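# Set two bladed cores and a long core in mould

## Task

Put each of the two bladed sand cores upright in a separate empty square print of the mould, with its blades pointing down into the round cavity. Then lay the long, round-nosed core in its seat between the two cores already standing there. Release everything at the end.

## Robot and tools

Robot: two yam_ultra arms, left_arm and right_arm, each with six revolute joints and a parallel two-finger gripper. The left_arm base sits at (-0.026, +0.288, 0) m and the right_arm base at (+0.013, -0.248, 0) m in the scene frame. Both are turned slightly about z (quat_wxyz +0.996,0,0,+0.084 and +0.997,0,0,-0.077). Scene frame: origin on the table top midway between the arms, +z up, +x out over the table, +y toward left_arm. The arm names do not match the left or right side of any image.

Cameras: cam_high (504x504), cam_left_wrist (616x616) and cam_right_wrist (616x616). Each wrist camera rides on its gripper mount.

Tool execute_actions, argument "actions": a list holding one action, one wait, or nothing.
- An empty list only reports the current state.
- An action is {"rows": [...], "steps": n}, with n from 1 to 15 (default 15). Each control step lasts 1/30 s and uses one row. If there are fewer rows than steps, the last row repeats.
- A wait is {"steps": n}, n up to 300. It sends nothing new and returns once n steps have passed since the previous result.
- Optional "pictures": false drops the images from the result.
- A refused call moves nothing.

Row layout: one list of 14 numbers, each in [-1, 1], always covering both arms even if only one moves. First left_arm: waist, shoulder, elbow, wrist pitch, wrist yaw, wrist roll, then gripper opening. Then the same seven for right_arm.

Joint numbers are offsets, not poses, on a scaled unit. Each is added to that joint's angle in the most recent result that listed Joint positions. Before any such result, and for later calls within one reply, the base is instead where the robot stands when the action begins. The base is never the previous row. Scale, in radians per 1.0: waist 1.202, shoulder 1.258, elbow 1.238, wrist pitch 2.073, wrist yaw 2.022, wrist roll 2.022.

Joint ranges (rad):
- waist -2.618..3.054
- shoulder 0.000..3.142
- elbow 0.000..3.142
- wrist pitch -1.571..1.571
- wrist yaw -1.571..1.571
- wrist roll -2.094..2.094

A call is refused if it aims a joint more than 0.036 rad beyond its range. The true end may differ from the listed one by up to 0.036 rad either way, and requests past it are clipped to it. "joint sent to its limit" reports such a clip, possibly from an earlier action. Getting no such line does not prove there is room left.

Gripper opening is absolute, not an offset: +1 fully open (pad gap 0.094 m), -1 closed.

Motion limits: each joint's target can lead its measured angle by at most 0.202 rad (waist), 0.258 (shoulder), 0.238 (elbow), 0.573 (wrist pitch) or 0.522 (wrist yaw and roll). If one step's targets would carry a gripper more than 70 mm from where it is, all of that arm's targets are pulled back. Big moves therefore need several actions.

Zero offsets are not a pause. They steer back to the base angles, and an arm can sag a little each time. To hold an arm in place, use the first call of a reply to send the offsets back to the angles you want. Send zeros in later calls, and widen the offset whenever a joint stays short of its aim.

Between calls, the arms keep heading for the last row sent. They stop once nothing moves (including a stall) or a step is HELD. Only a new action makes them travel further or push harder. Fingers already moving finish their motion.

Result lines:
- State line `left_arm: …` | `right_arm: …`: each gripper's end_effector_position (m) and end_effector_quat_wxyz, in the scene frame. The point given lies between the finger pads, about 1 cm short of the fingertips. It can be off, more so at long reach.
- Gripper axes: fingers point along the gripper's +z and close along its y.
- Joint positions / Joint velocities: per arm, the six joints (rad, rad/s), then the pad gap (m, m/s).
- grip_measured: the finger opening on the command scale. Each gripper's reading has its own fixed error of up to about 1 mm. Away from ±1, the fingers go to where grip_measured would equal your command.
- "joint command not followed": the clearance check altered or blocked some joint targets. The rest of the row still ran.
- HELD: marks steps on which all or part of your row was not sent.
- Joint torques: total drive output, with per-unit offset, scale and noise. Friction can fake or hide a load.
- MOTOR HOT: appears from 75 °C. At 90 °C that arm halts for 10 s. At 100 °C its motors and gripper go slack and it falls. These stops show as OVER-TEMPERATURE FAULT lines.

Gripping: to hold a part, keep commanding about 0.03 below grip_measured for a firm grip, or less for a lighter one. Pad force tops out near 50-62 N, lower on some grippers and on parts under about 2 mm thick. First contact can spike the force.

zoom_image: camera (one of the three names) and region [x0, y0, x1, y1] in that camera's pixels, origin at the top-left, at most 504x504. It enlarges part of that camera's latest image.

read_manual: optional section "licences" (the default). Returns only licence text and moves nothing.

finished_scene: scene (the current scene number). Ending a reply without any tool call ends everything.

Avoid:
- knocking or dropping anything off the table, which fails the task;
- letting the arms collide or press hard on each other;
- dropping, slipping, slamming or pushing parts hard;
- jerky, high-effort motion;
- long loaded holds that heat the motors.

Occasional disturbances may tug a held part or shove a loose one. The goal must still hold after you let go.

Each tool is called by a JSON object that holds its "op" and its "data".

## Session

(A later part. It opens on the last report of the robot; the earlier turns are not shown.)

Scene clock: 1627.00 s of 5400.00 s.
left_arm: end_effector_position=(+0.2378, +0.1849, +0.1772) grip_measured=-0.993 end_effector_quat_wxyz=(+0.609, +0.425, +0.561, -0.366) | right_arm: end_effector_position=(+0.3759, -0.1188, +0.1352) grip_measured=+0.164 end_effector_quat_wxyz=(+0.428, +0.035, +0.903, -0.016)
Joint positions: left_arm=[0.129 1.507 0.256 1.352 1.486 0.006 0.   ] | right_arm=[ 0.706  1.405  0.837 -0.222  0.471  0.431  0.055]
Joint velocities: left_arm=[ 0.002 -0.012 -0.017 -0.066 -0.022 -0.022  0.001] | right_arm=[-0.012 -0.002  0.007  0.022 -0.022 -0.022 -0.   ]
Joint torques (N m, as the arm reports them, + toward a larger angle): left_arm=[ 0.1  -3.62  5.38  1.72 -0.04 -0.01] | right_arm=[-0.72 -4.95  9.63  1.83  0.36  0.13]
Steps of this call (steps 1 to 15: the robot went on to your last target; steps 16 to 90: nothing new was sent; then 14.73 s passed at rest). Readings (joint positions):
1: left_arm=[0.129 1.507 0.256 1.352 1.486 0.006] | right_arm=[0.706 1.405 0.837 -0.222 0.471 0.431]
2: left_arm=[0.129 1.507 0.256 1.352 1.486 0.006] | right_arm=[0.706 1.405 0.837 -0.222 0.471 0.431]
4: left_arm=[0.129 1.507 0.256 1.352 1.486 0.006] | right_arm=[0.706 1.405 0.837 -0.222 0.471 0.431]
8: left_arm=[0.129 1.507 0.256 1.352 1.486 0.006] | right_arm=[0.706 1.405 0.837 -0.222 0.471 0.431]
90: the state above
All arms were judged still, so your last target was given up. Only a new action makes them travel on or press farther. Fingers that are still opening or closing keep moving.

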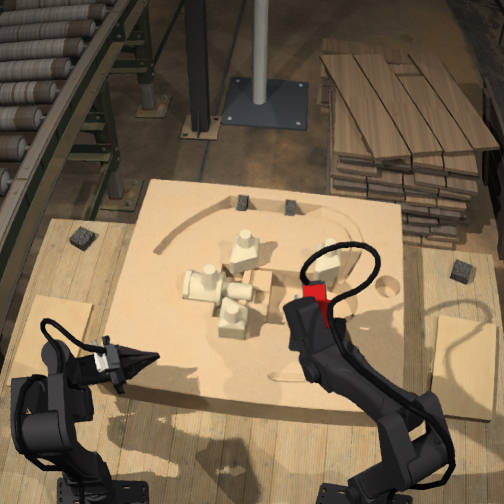

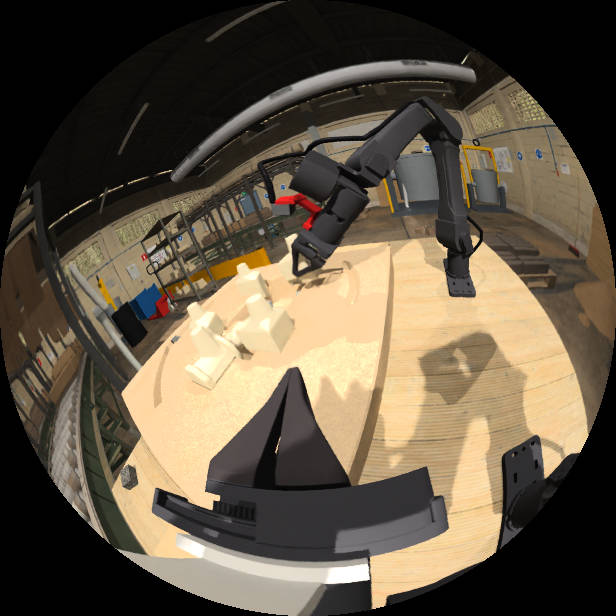

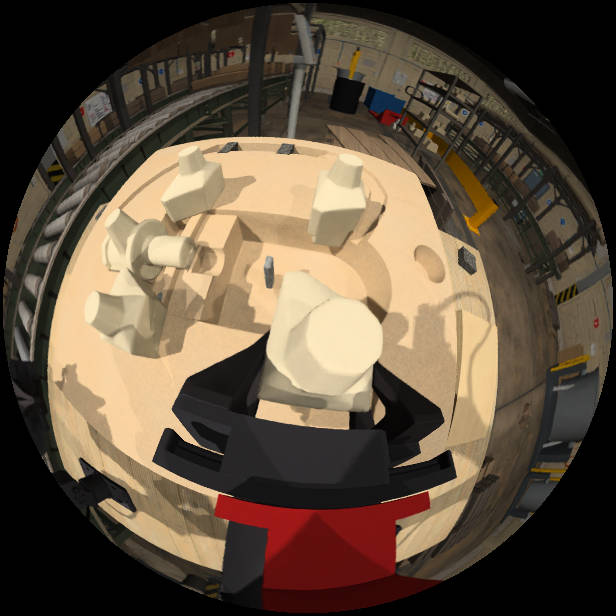

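{"op": "execute_actions", "data": {"actions": [{"rows":[[0,0,0.01,0,0,0,-1,0,-0.01,0.01,0.03,0.012,0,0.1],[0,0,0.01,0,0,0,-1,0,-0.01,0.0,0.035,0.012,0,0.1],[0,0,0.01,0,0,0,-1,0,-0.01,-0.005,0.04,0.012,0,0.1],[0,0,0.01,0,0,0,-1,0,-0.01,-0.012,0.04,0.012,0,0.1]]}], "pictures": false}}

{"op": "execute_actions", "data": {"actions": [{"steps":10}]}}

{"op": "zoom_image", "data": {"camera": "cam_left_wrist", "region": [280,250,340,300]}}

Scene clock: 1633.20 s of 5400.00 s.
left_arm: end_effector_position=(+0.2378, +0.1849, +0.1772) grip_measured=-0.993 end_effector_quat_wxyz=(+0.609, +0.425, +0.561, -0.366) | right_arm: end_effector_position=(+0.3774, -0.1185, +0.1348) grip_measured=+0.164 end_effector_quat_wxyz=(+0.435, +0.037, +0.900, -0.013)
Joint positions: left_arm=[0.129 1.507 0.256 1.352 1.486 0.006 0.   ] | right_arm=[ 0.706  1.405  0.824 -0.192  0.474  0.431  0.055]
Joint velocities: left_arm=[-0.002 -0.007 -0.007  0.037  0.007  0.051 -0.   ] | right_arm=[ 0.022  0.002 -0.002 -0.051 -0.095 -0.007 -0.   ]
Joint torques (N m, as the arm reports them, + toward a larger angle): left_arm=[ 0.04 -3.67  5.41  1.73 -0.05  0.  ] | right_arm=[ 0.01 -5.38  6.79  2.07  0.49 -0.01]
Steps of this call (steps 1 to 90: nothing new was sent; then 2.70 s passed at rest; steps 91 to 105: all 15 steps of this action). Readings (joint positions):
91: left_arm=[0.129 1.507 0.256 1.352 1.486 0.006] | right_arm=[0.706 1.405 0.837 -0.222 0.471 0.431]
92: left_arm=[0.129 1.507 0.256 1.352 1.486 0.006] | right_arm=[0.706 1.405 0.837 -0.221 0.471 0.431]
94: left_arm=[0.129 1.507 0.256 1.352 1.486 0.006] | right_arm=[0.706 1.405 0.832 -0.211 0.472 0.431]
98: left_arm=[0.129 1.507 0.256 1.352 1.486 0.006] | right_arm=[0.706 1.405 0.825 -0.195 0.474 0.431]
105: the state above

Scene clock: 1633.53 s of 5400.00 s.
left_arm: end_effector_position=(+0.2378, +0.1849, +0.1772) grip_measured=-0.993 end_effector_quat_wxyz=(+0.609, +0.425, +0.561, -0.366) | right_arm: end_effector_position=(+0.3774, -0.1185, +0.1348) grip_measured=+0.164 end_effector_quat_wxyz=(+0.435, +0.037, +0.900, -0.013)
Joint positions: left_arm=[0.129 1.507 0.256 1.352 1.486 0.006 0.   ] | right_arm=[ 0.706  1.405  0.824 -0.192  0.474  0.431  0.055]
Joint velocities: left_arm=[-0.017 -0.017  0.007 -0.037  0.007  0.007  0.   ] | right_arm=[-0.007 -0.002  0.007 -0.022  0.022 -0.022 -0.001]
Joint torques (N m, as the arm reports them, + toward a larger angle): left_arm=[ 0.07 -3.64  5.41  1.72 -0.04  0.01] | right_arm=[ 0.01 -5.46  6.82  2.07  0.47 -0.02]
Steps of this call (steps 1 to 10: the robot went on to your last target). Readings (joint positions):
1: left_arm=[0.129 1.507 0.256 1.352 1.486 0.006] | right_arm=[0.706 1.405 0.824 -0.192 0.474 0.431]
2: left_arm=[0.129 1.507 0.256 1.352 1.486 0.006] | right_arm=[0.706 1.405 0.824 -0.192 0.474 0.431]
4: left_arm=[0.129 1.507 0.256 1.352 1.486 0.006] | right_arm=[0.706 1.405 0.824 -0.192 0.474 0.431]
8: left_arm=[0.129 1.507 0.256 1.352 1.486 0.006] | right_arm=[0.706 1.405 0.824 -0.192 0.474 0.431]
10: the state above

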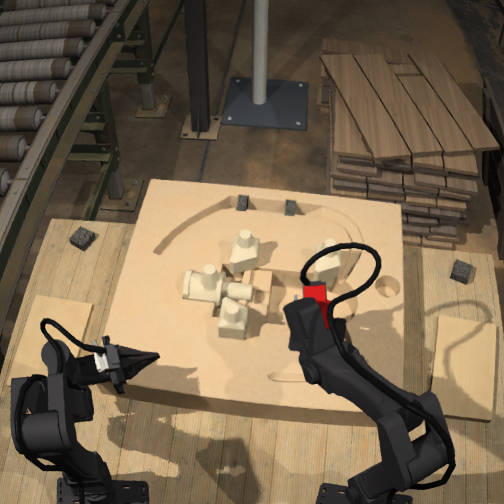

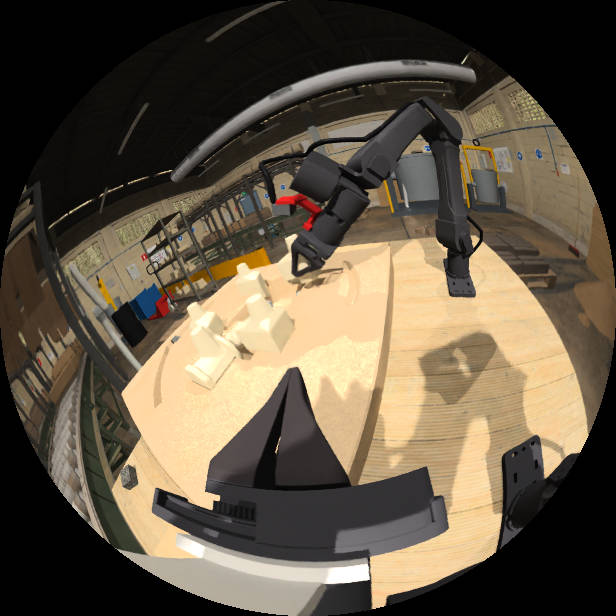

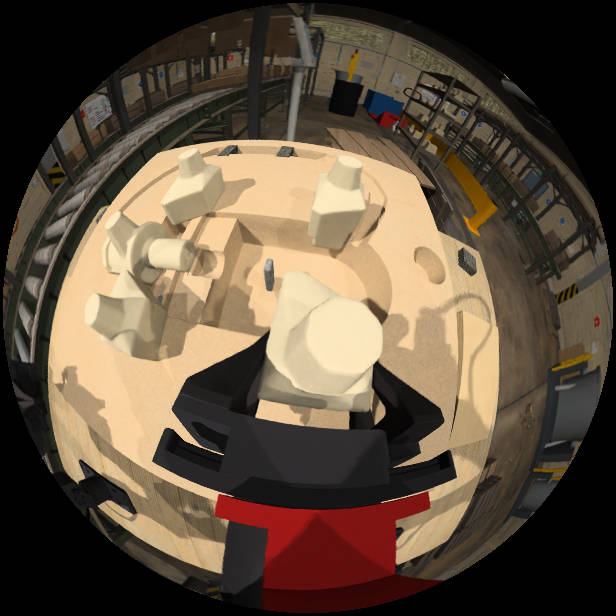

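Region (280, 250, 340, 300) of cam_left_wrist's 616x616 image, scaled by 8.400, with more detail than that image has.

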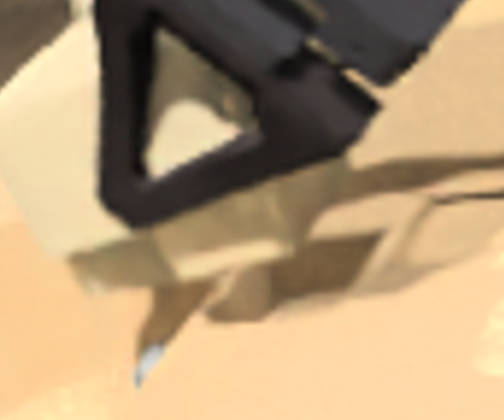

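{"op": "execute_actions", "data": {"actions": [{"rows":[[0,0,0.01,0,0,0,-1,0,-0.035,-0.01,0.022,0.01,0,0.1],[0,0,0.01,0,0,0,-1,0,-0.04,-0.018,0.022,0.01,0,0.1],[0,0,0.01,0,0,0,-1,0,-0.04,-0.026,0.022,0.01,0,0.1]]}]}}

{"op": "zoom_image", "data": {"camera": "cam_left_wrist", "region": [280,250,340,300]}}

Scene clock: 1639.10 s of 5400.00 s.
left_arm: end_effector_position=(+0.2378, +0.1849, +0.1772) grip_measured=-0.993 end_effector_quat_wxyz=(+0.609, +0.425, +0.561, -0.366) | right_arm: end_effector_position=(+0.3757, -0.1196, +0.1345) grip_measured=+0.164 end_effector_quat_wxyz=(+0.441, +0.039, +0.896, -0.009)
Joint positions: left_arm=[0.129 1.507 0.256 1.352 1.486 0.006 0.   ] | right_arm=[ 0.706  1.39   0.798 -0.164  0.475  0.431  0.055]
Joint velocities: left_arm=[-0.002  0.007  0.002 -0.051  0.022  0.037 -0.   ] | right_arm=[-0.017  0.007 -0.017  0.066 -0.081 -0.037  0.   ]
Joint torques (N m, as the arm reports them, + toward a larger angle): left_arm=[ 0.05 -3.63  5.4   1.72 -0.05  0.02] | right_arm=[ 0.03 -6.82  6.41  1.76  0.47 -0.01]
Steps of this call (steps 1 to 15: the robot went on to your last target; steps 16 to 90: nothing new was sent; then 2.07 s passed at rest; steps 91 to 105: all 15 steps of this action). Readings (joint positions):
91: left_arm=[0.129 1.507 0.256 1.352 1.486 0.006] | right_arm=[0.706 1.404 0.822 -0.191 0.475 0.431]
92: left_arm=[0.129 1.507 0.256 1.352 1.486 0.006] | right_arm=[0.706 1.401 0.818 -0.187 0.475 0.431]
94: left_arm=[0.129 1.507 0.256 1.352 1.486 0.006] | right_arm=[0.706 1.394 0.806 -0.174 0.475 0.431]
98: left_arm=[0.129 1.507 0.256 1.352 1.486 0.006] | right_arm=[0.706 1.390 0.799 -0.165 0.475 0.431]
105: the state above

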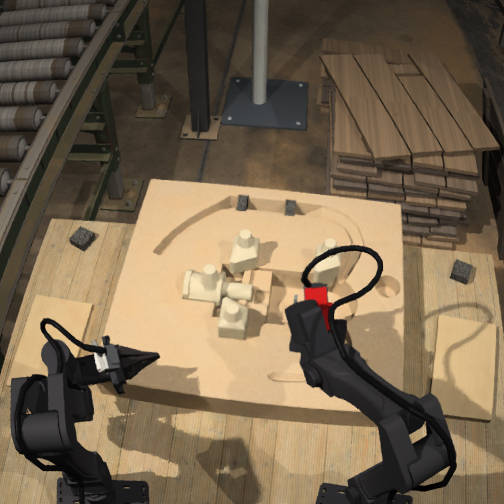

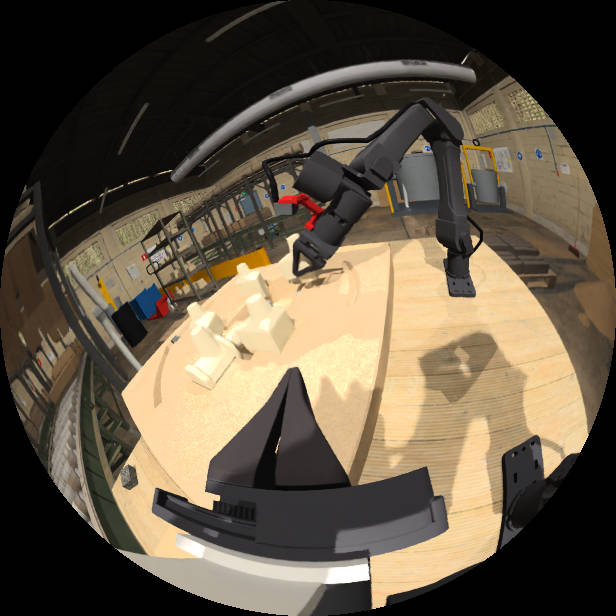

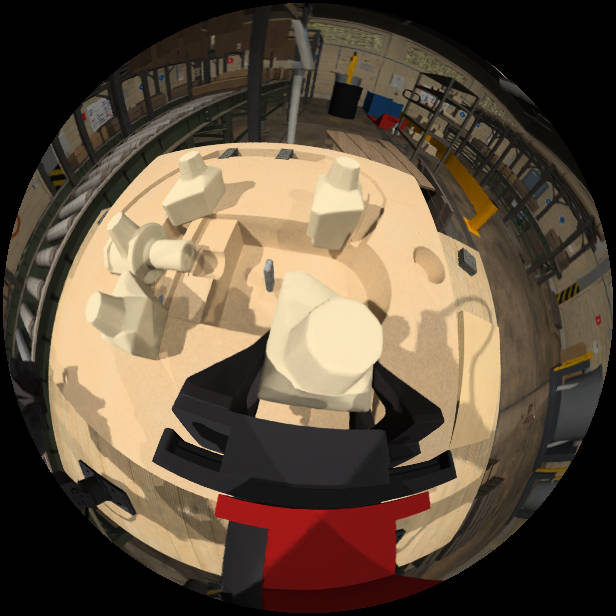

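Region (280, 250, 340, 300) of cam_left_wrist's 616x616 image, scaled by 8.400, with more detail than that image has.

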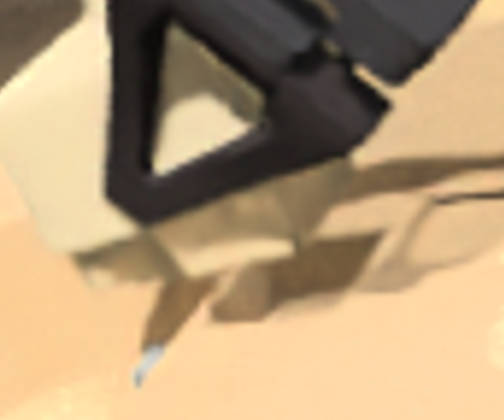

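{"op": "execute_actions", "data": {"actions": [{"rows":[[0,0,0.01,0,0,0,-1,0.004,-0.02,0.01,0,0.01,0,0.1],[0,0,0.01,0,0,0,-1,0.004,-0.02,0.01,-0.01,0.01,0,0.1],[0,0,0.01,0,0,0,-1,0.004,-0.02,0.01,-0.018,0.01,0,0.1]]}]}}

{"op": "zoom_image", "data": {"camera": "cam_left_wrist", "region": [280,250,340,300]}}

Scene clock: 1648.50 s of 5400.00 s.
left_arm: end_effector_position=(+0.2378, +0.1849, +0.1772) grip_measured=-0.993 end_effector_quat_wxyz=(+0.609, +0.425, +0.561, -0.366) | right_arm: end_effector_position=(+0.3754, -0.1198, +0.1342) grip_measured=+0.164 end_effector_quat_wxyz=(+0.441, +0.039, +0.897, -0.009)
Joint positions: left_arm=[0.129 1.507 0.256 1.352 1.486 0.006 0.   ] | right_arm=[ 0.706  1.39   0.798 -0.166  0.475  0.431  0.055]
Joint velocities: left_arm=[ 0.007  0.007  0.002  0.022 -0.022 -0.007 -0.001] | right_arm=[-0.002 -0.017  0.002 -0.066  0.007  0.037 -0.001]
Joint torques (N m, as the arm reports them, + toward a larger angle): left_arm=[ 0.09 -3.76  5.41  1.74 -0.03  0.  ] | right_arm=[ 0.41 -6.2   7.68  1.26  0.46  0.  ]
Steps of this call (steps 1 to 15: the robot went on to your last target; steps 16 to 90: nothing new was sent; then 5.90 s passed at rest; steps 91 to 105: all 15 steps of this action). Readings (joint positions):
91: left_arm=[0.129 1.507 0.256 1.352 1.486 0.006] | right_arm=[0.706 1.390 0.798 -0.164 0.475 0.431]
92: left_arm=[0.129 1.507 0.256 1.352 1.486 0.006] | right_arm=[0.706 1.390 0.798 -0.165 0.475 0.431]
94: left_arm=[0.129 1.507 0.256 1.352 1.486 0.006] | right_arm=[0.706 1.390 0.798 -0.166 0.475 0.431]
98: left_arm=[0.129 1.507 0.256 1.352 1.486 0.006] | right_arm=[0.706 1.390 0.798 -0.166 0.475 0.431]
105: the state above

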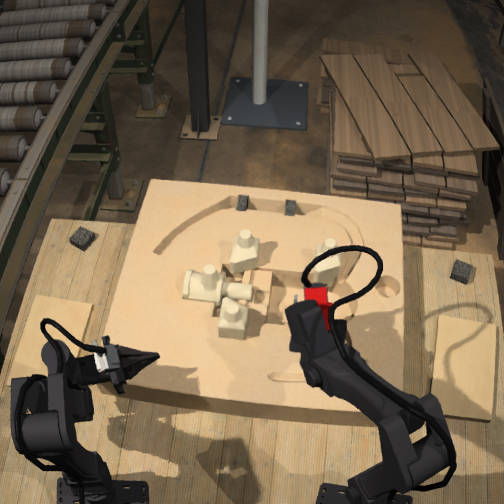

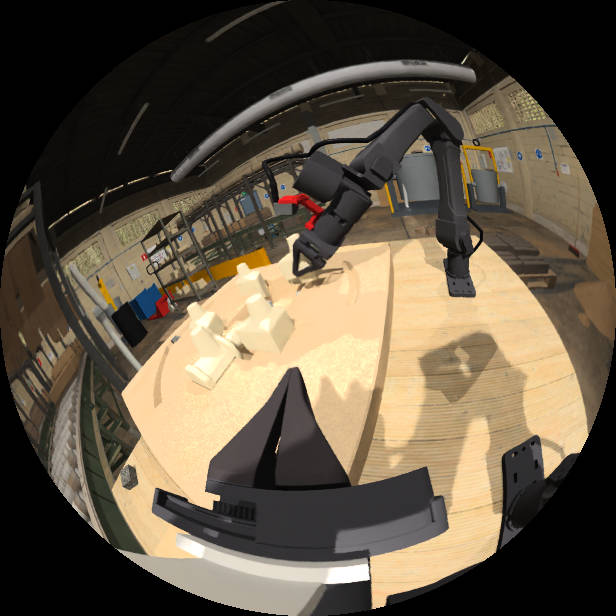

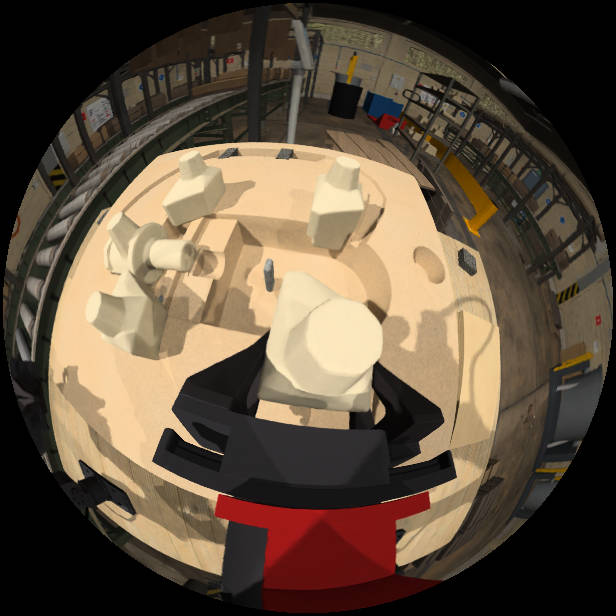

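Region (280, 250, 340, 300) of cam_left_wrist's 616x616 image, scaled by 8.400, with more detail than that image has.

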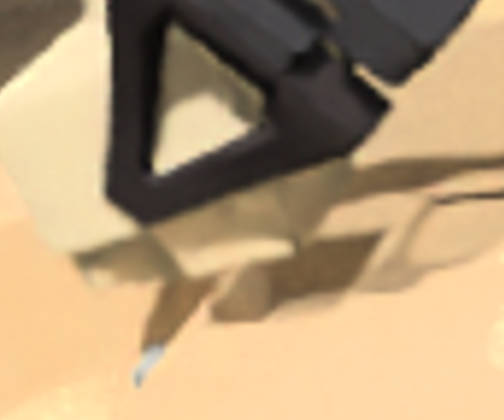

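{"op": "zoom_image", "data": {"camera": "cam_left_wrist", "region": [250,225,350,310]}}

{"op": "zoom_image", "data": {"camera": "cam_right_wrist", "region": [200,230,440,450]}}

Region (250, 225, 350, 310) of cam_left_wrist's 616x616 image, scaled by 5.040, with more detail than that image has; it fills the top 428 rows of this view, and the rest is white.

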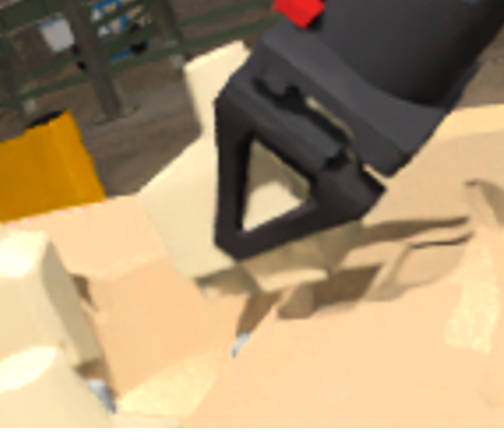

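Region (200, 230, 440, 450) of cam_right_wrist's 616x616 image, scaled by 2.100, with more detail than that image has; it fills the top 462 rows of this view, and the rest is white.

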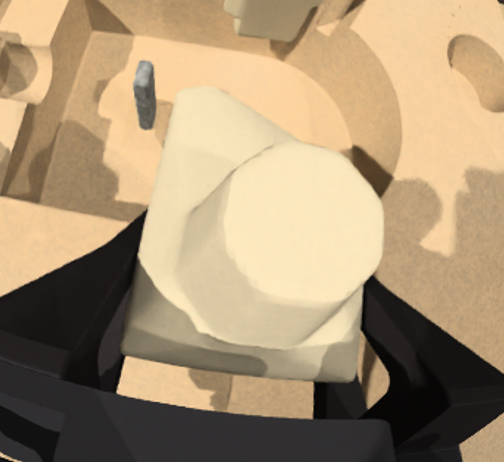

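{"op": "zoom_image", "data": {"camera": "cam_high", "region": [230,220,400,390]}}

{"op": "execute_actions", "data": {"actions": [{"rows":[[0,0,0.01,0,0,0,-1,0,-0.03,0.01,0,0.01,0,0.1],[0,0,0.01,0,0,0,-1,0,-0.04,0.01,0,0.01,0,0.1],[0,0,0.01,0,0,0,-1,0,-0.05,0.01,0,0.01,0,0.1],[0,0,0.01,0,0,0,-1,0,-0.06,0.01,-0.005,0.01,0,0.1],[0,0,0.01,0,0,0,-1,0,-0.07,0.0,-0.01,0.01,0,0.1]]}]}}

{"op": "zoom_image", "data": {"camera": "cam_left_wrist", "region": [280,250,340,300]}}

Region (230, 220, 400, 390) of cam_high's 504x504 image, scaled by 2.965, with more detail than that image has.

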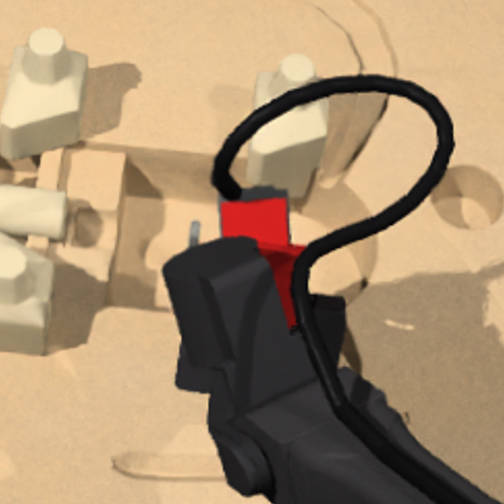

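Scene clock: 1677.17 s of 5400.00 s.
left_arm: end_effector_position=(+0.2378, +0.1849, +0.1772) grip_measured=-0.993 end_effector_quat_wxyz=(+0.609, +0.425, +0.561, -0.366) | right_arm: end_effector_position=(+0.3640, -0.1267, +0.1370) grip_measured=+0.164 end_effector_quat_wxyz=(+0.431, +0.036, +0.902, -0.016)
Joint positions: left_arm=[0.129 1.507 0.256 1.352 1.486 0.006 0.   ] | right_arm=[ 0.706  1.342  0.791 -0.234  0.474  0.431  0.055]
Joint velocities: left_arm=[ 0.007  0.002  0.002  0.037 -0.037 -0.037  0.   ] | right_arm=[-0.007 -0.012 -0.017 -0.081 -0.022 -0.007 -0.001]
Joint torques (N m, as the arm reports them, + toward a larger angle): left_arm=[ 0.09 -3.67  5.49  1.71 -0.04  0.  ] | right_arm=[-0.05 -6.87  7.34  2.05  0.48 -0.02]
Steps of this call (steps 1 to 15: the robot went on to your last target; steps 16 to 90: nothing new was sent; then 25.17 s passed at rest; steps 91 to 105: all 15 steps of this action). Readings (joint positions):
91: left_arm=[0.129 1.507 0.256 1.352 1.486 0.006] | right_arm=[0.706 1.390 0.798 -0.166 0.475 0.431]
92: left_arm=[0.129 1.507 0.256 1.352 1.486 0.006] | right_arm=[0.706 1.388 0.798 -0.166 0.475 0.431]
94: left_arm=[0.129 1.507 0.256 1.352 1.486 0.006] | right_arm=[0.706 1.379 0.798 -0.180 0.474 0.431]
98: left_arm=[0.129 1.507 0.256 1.352 1.486 0.006] | right_arm=[0.706 1.346 0.791 -0.216 0.474 0.431]
105: the state above

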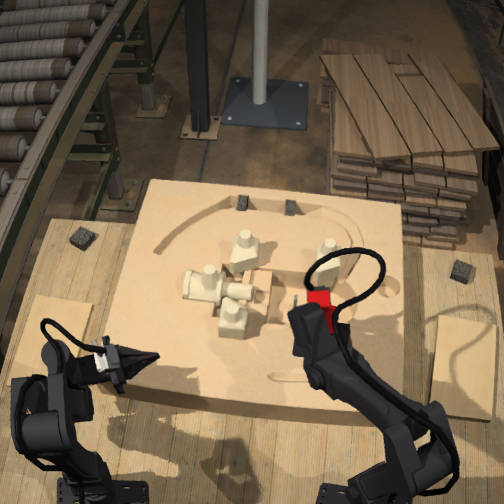

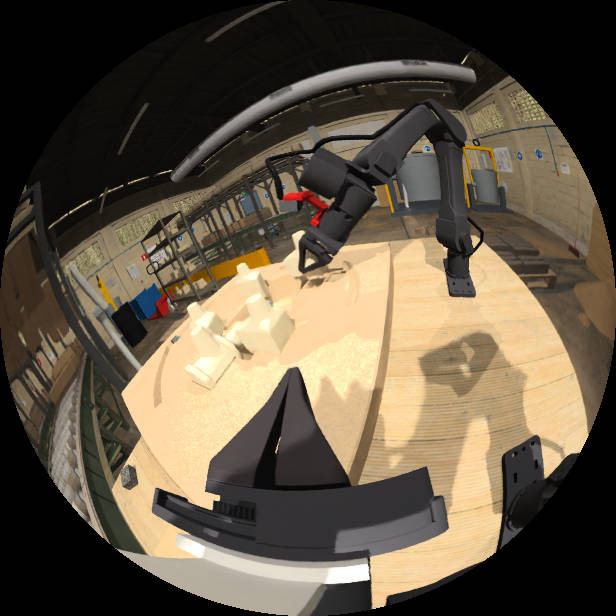

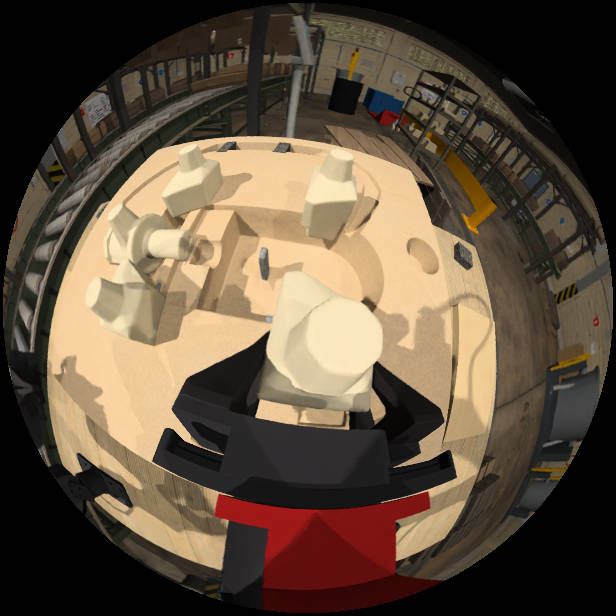

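Region (280, 250, 340, 300) of cam_left_wrist's 616x616 image, scaled by 8.400, with more detail than that image has.

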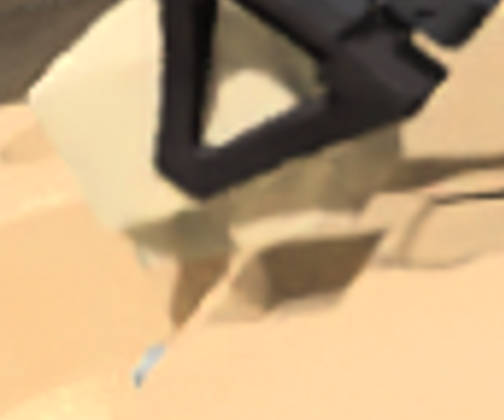

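{"op": "execute_actions", "data": {"actions": [{"rows":[[0,0,0.01,0,0,0,-1,0.01,-0.03,0.03,0.03,0.01,0,0.1],[0,0,0.01,0,0,0,-1,0.02,-0.03,0.04,0.03,0.01,0,0.1],[0,0,0.01,0,0,0,-1,0.03,-0.02,0.05,0.03,0.01,0,0.1],[0,0,0.01,0,0,0,-1,0.04,-0.02,0.055,0.03,0.01,0,0.1],[0,0,0.01,0,0,0,-1,0.05,-0.01,0.055,0.03,0.01,0,0.1]]}]}}

{"op": "zoom_image", "data": {"camera": "cam_left_wrist", "region": [280,250,340,300]}}

{"op": "zoom_image", "data": {"camera": "cam_right_wrist", "region": [200,230,440,450]}}

Scene clock: 1687.63 s of 5400.00 s.
left_arm: end_effector_position=(+0.2378, +0.1849, +0.1772) grip_measured=-0.993 end_effector_quat_wxyz=(+0.609, +0.425, +0.561, -0.366) | right_arm: end_effector_position=(+0.3613, -0.1036, +0.1464) grip_measured=+0.164 end_effector_quat_wxyz=(+0.439, +0.013, +0.898, +0.004)
Joint positions: left_arm=[0.129 1.507 0.256 1.352 1.486 0.006 0.   ] | right_arm=[ 0.761  1.342  0.815 -0.233  0.47   0.431  0.055]
Joint velocities: left_arm=[-0.012  0.002 -0.017  0.037 -0.051 -0.007 -0.   ] | right_arm=[-0.007  0.002  0.002 -0.007 -0.007 -0.051  0.001]
Joint torques (N m, as the arm reports them, + toward a larger angle): left_arm=[ 0.03 -3.65  5.41  1.73 -0.05  0.  ] | right_arm=[ 0.45 -5.04  9.93  2.18  0.52 -0.01]
Steps of this call (steps 1 to 15: the robot went on to your last target; steps 16 to 90: nothing new was sent; then 6.97 s passed at rest; steps 91 to 105: all 15 steps of this action). Readings (joint positions):
91: left_arm=[0.129 1.507 0.256 1.352 1.486 0.006] | right_arm=[0.706 1.342 0.791 -0.237 0.474 0.431]
92: left_arm=[0.129 1.507 0.256 1.352 1.486 0.006] | right_arm=[0.707 1.342 0.791 -0.237 0.475 0.431]
94: left_arm=[0.129 1.507 0.256 1.352 1.486 0.006] | right_arm=[0.720 1.342 0.795 -0.240 0.475 0.431]
98: left_arm=[0.129 1.507 0.256 1.352 1.486 0.006] | right_arm=[0.757 1.342 0.811 -0.237 0.471 0.431]
105: the state above

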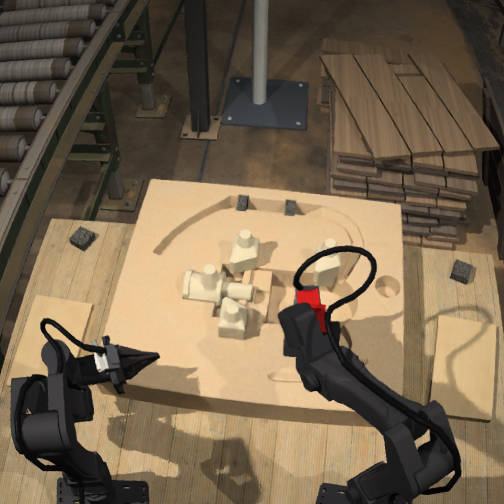

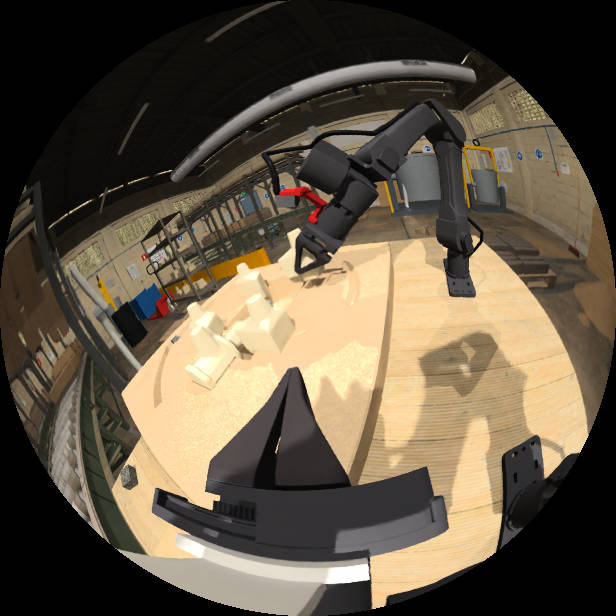

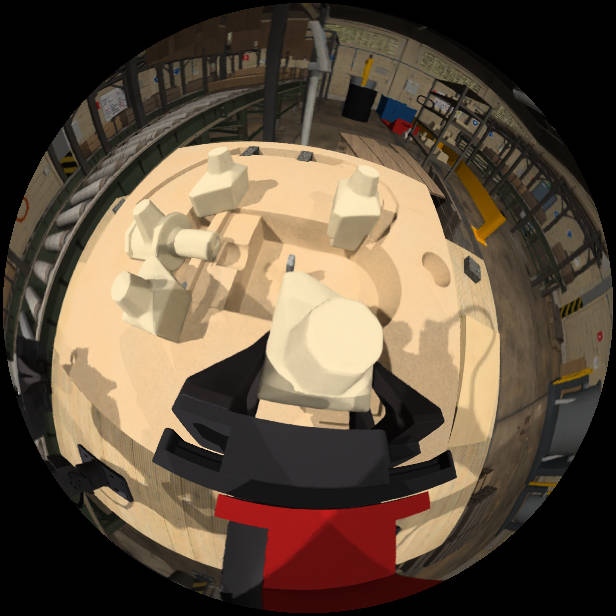

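Region (280, 250, 340, 300) of cam_left_wrist's 616x616 image, scaled by 8.400, with more detail than that image has.

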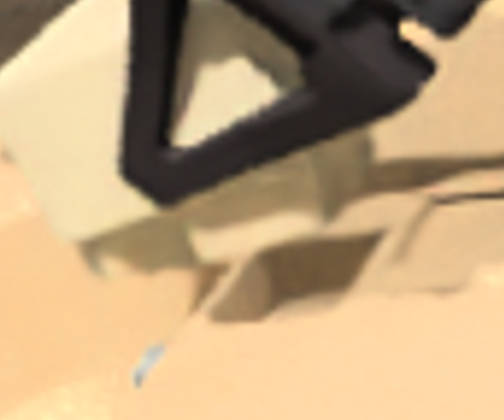

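Region (200, 230, 440, 450) of cam_right_wrist's 616x616 image, scaled by 2.100, with more detail than that image has; it fills the top 462 rows of this view, and the rest is white.

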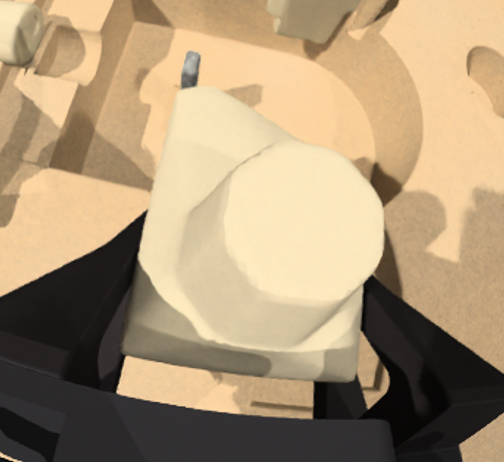

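{"op": "execute_actions", "data": {"actions": [{"rows":[[0,0,0.01,0,0,0,-1,0.01,0,0.035,0.02,0.02,0.008,0.1],[0,0,0.01,0,0,0,-1,0.02,0,0.04,0.015,0.03,0.016,0.1],[0,0,0.01,0,0,0,-1,0.03,0.005,0.045,0.01,0.035,0.024,0.1],[0,0,0.01,0,0,0,-1,0.04,0.01,0.05,0.005,0.045,0.03,0.1],[0,0,0.01,0,0,0,-1,0.05,0.015,0.055,0,0.05,0.038,0.1],[0,0,0.01,0,0,0,-1,0.06,0.02,0.06,0,0.06,0.045,0.1],[0,0,0.01,0,0,0,-1,0.068,0.028,0.06,-0.003,0.065,0.05,0.1]]}], "pictures": false}}

{"op": "execute_actions", "data": {"actions": [{"steps":10}]}}

{"op": "zoom_image", "data": {"camera": "cam_left_wrist", "region": [280,250,340,300]}}

Scene clock: 1699.03 s of 5400.00 s.
left_arm: end_effector_position=(+0.2378, +0.1849, +0.1772) grip_measured=-0.993 end_effector_quat_wxyz=(+0.609, +0.425, +0.561, -0.366) | right_arm: end_effector_position=(+0.3532, -0.0914, +0.1406) grip_measured=+0.164 end_effector_quat_wxyz=(+0.434, +0.025, +0.901, -0.013)
Joint positions: left_arm=[0.129 1.507 0.256 1.352 1.486 0.006 0.   ] | right_arm=[ 0.837  1.384  0.843 -0.283  0.556  0.515  0.055]
Joint velocities: left_arm=[-0.007  0.002 -0.012  0.022 -0.022  0.037 -0.   ] | right_arm=[-0.017  0.007  0.002 -0.007  0.081  0.051  0.001]
Joint torques (N m, as the arm reports them, + toward a larger angle): left_arm=[ 0.05 -3.64  5.5   1.73 -0.04  0.  ] | right_arm=[ 0.48 -4.97  9.91  1.95  0.71  0.1 ]
Steps of this call (steps 1 to 15: the robot went on to your last target; steps 16 to 90: nothing new was sent; then 7.90 s passed at rest; steps 91 to 105: all 15 steps of this action). Readings (joint positions):
91: left_arm=[0.129 1.507 0.256 1.352 1.486 0.006] | right_arm=[0.761 1.342 0.815 -0.234 0.471 0.431]
92: left_arm=[0.129 1.507 0.256 1.352 1.486 0.006] | right_arm=[0.763 1.342 0.815 -0.236 0.476 0.435]
94: left_arm=[0.129 1.507 0.256 1.352 1.486 0.006] | right_arm=[0.776 1.344 0.817 -0.248 0.495 0.449]
98: left_arm=[0.129 1.507 0.256 1.352 1.486 0.006] | right_arm=[0.823 1.372 0.839 -0.270 0.533 0.488]
105: the state above

Scene clock: 1699.37 s of 5400.00 s.
left_arm: end_effector_position=(+0.2378, +0.1849, +0.1772) grip_measured=-0.993 end_effector_quat_wxyz=(+0.609, +0.425, +0.561, -0.366) | right_arm: end_effector_position=(+0.3534, -0.0928, +0.1408) grip_measured=+0.164 end_effector_quat_wxyz=(+0.435, +0.029, +0.900, -0.016)
Joint positions: left_arm=[0.129 1.507 0.256 1.352 1.486 0.006 0.   ] | right_arm=[ 0.837  1.384  0.843 -0.285  0.563  0.521  0.055]
Joint velocities: left_arm=[ 0.002  0.012 -0.012  0.037 -0.081 -0.037 -0.   ] | right_arm=[-0.032  0.002  0.007  0.022  0.037 -0.037 -0.   ]
Joint torques (N m, as the arm reports them, + toward a larger angle): left_arm=[ 0.06 -3.64  5.36  1.74 -0.04 -0.01] | right_arm=[ 0.45 -4.94  9.96  1.92  0.72  0.1 ]
Steps of this call (steps 1 to 10: the robot went on to your last target). Readings (joint positions):
1: left_arm=[0.129 1.507 0.256 1.352 1.486 0.006] | right_arm=[0.837 1.384 0.843 -0.283 0.558 0.516]
2: left_arm=[0.129 1.507 0.256 1.352 1.486 0.006] | right_arm=[0.837 1.384 0.843 -0.284 0.559 0.517]
4: left_arm=[0.129 1.507 0.256 1.352 1.486 0.006] | right_arm=[0.837 1.384 0.843 -0.284 0.561 0.519]
8: left_arm=[0.129 1.507 0.256 1.352 1.486 0.006] | right_arm=[0.837 1.384 0.843 -0.285 0.563 0.521]
10: the state above

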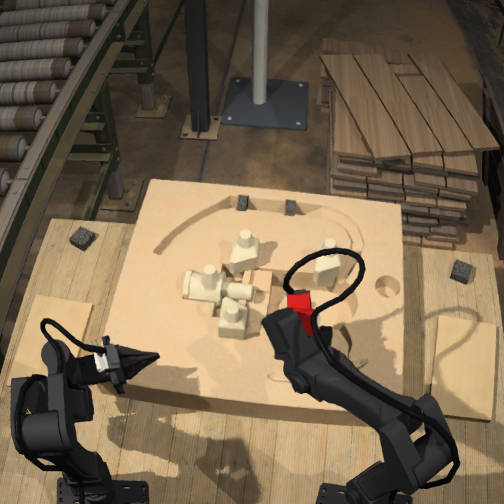

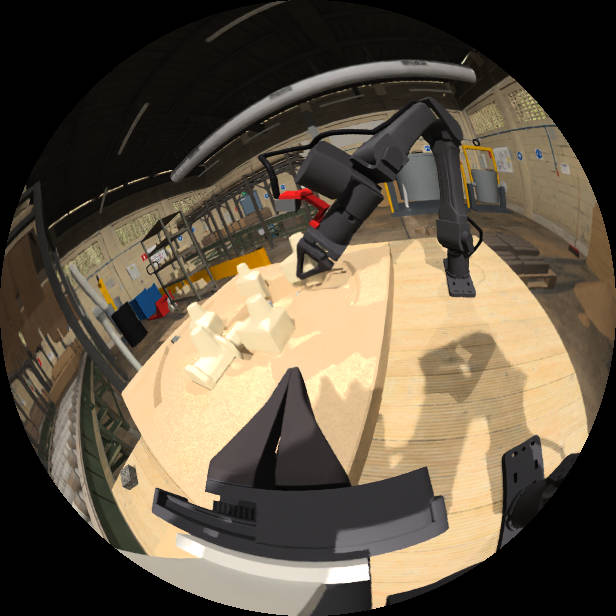

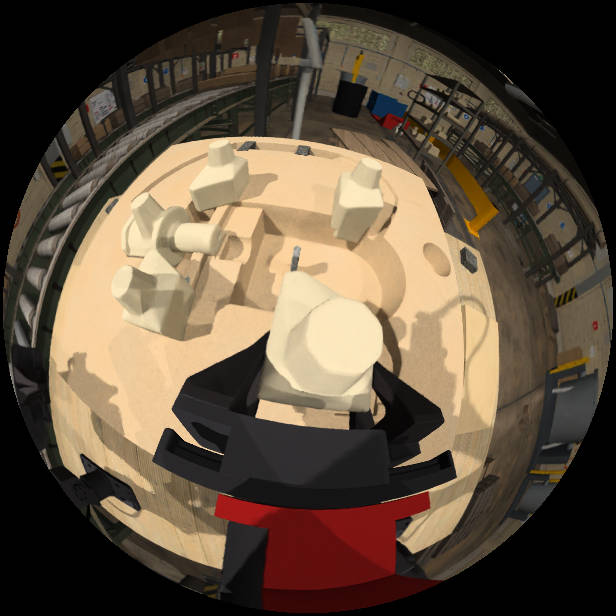

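Region (280, 250, 340, 300) of cam_left_wrist's 616x616 image, scaled by 8.400, with more detail than that image has.

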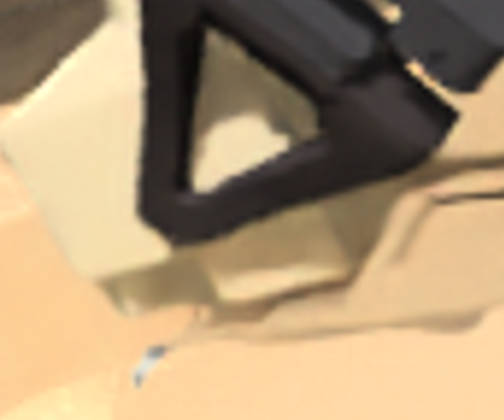

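{"op": "execute_actions", "data": {"actions": [{"rows":[[0,0,0.01,0,0,0,-1,-0.01,0,0.02,0.015,0.012,0,0.1],[0,0,0.01,0,0,0,-1,-0.018,0,0.02,0.015,0.012,0,0.1],[0,0,0.01,0,0,0,-1,-0.018,0.005,0.02,0.015,0.012,0,0.1],[0,0,0.01,0,0,0,-1,-0.018,0.01,0.02,0.015,0.012,0,0.1],[0,0,0.01,0,0,0,-1,-0.018,0.016,0.02,0.015,0.012,0,0.1]]}]}}

{"op": "zoom_image", "data": {"camera": "cam_left_wrist", "region": [280,250,340,300]}}

{"op": "zoom_image", "data": {"camera": "cam_right_wrist", "region": [240,350,400,450]}}

Scene clock: 1708.23 s of 5400.00 s.
left_arm: end_effector_position=(+0.2378, +0.1849, +0.1772) grip_measured=-0.993 end_effector_quat_wxyz=(+0.609, +0.425, +0.561, -0.366) | right_arm: end_effector_position=(+0.3542, -0.0978, +0.1302) grip_measured=+0.164 end_effector_quat_wxyz=(+0.422, +0.029, +0.906, -0.028)
Joint positions: left_arm=[0.129 1.507 0.256 1.352 1.486 0.006 0.   ] | right_arm=[ 0.824  1.41   0.843 -0.296  0.562  0.522  0.055]
Joint velocities: left_arm=[ 0.002  0.007  0.012  0.037 -0.022  0.022 -0.001] | right_arm=[-0.002 -0.007 -0.002  0.037 -0.022  0.007 -0.001]
Joint torques (N m, as the arm reports them, + toward a larger angle): left_arm=[ 0.06 -3.66  5.39  1.73 -0.04 -0.01] | right_arm=[-0.87 -4.94  8.37  1.84  0.58 -0.02]
Steps of this call (steps 1 to 15: the robot went on to your last target; steps 16 to 90: nothing new was sent; then 5.37 s passed at rest; steps 91 to 105: all 15 steps of this action). Readings (joint positions):
91: left_arm=[0.129 1.507 0.256 1.352 1.486 0.006] | right_arm=[0.837 1.384 0.843 -0.286 0.564 0.522]
92: left_arm=[0.129 1.507 0.256 1.352 1.486 0.006] | right_arm=[0.836 1.384 0.843 -0.287 0.563 0.522]
94: left_arm=[0.129 1.507 0.256 1.352 1.486 0.006] | right_arm=[0.830 1.387 0.843 -0.290 0.562 0.522]
98: left_arm=[0.129 1.507 0.256 1.352 1.486 0.006] | right_arm=[0.824 1.406 0.843 -0.294 0.562 0.522]
105: the state above

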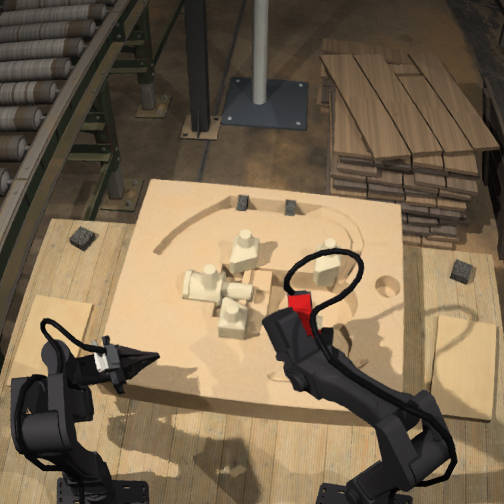

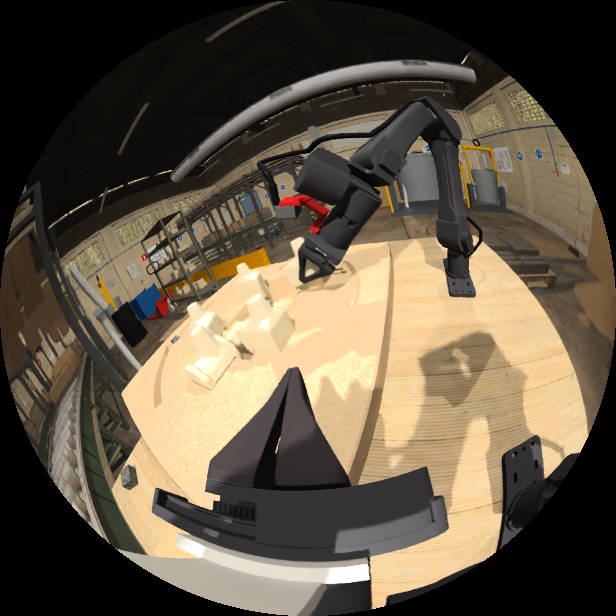

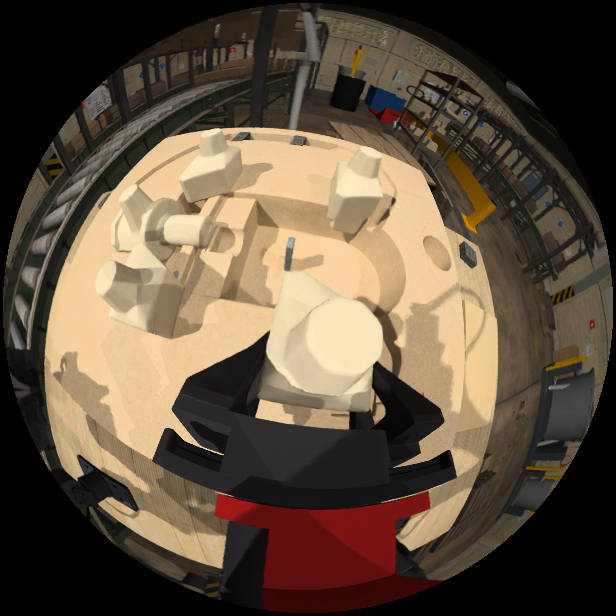

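Region (280, 250, 340, 300) of cam_left_wrist's 616x616 image, scaled by 8.400, with more detail than that image has.

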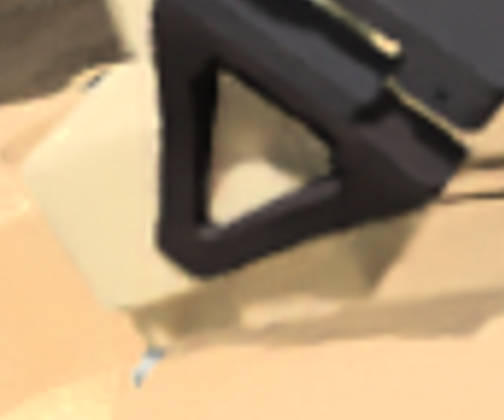

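Region (240, 350, 400, 450) of cam_right_wrist's 616x616 image, scaled by 3.150, with more detail than that image has; it fills the top 315 rows of this view, and the rest is white.

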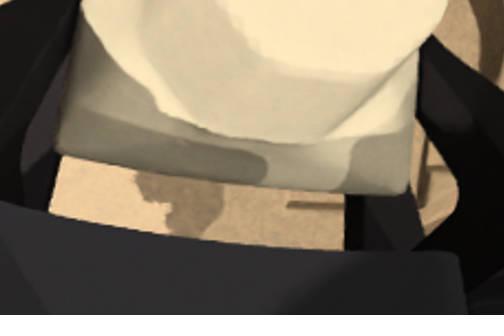

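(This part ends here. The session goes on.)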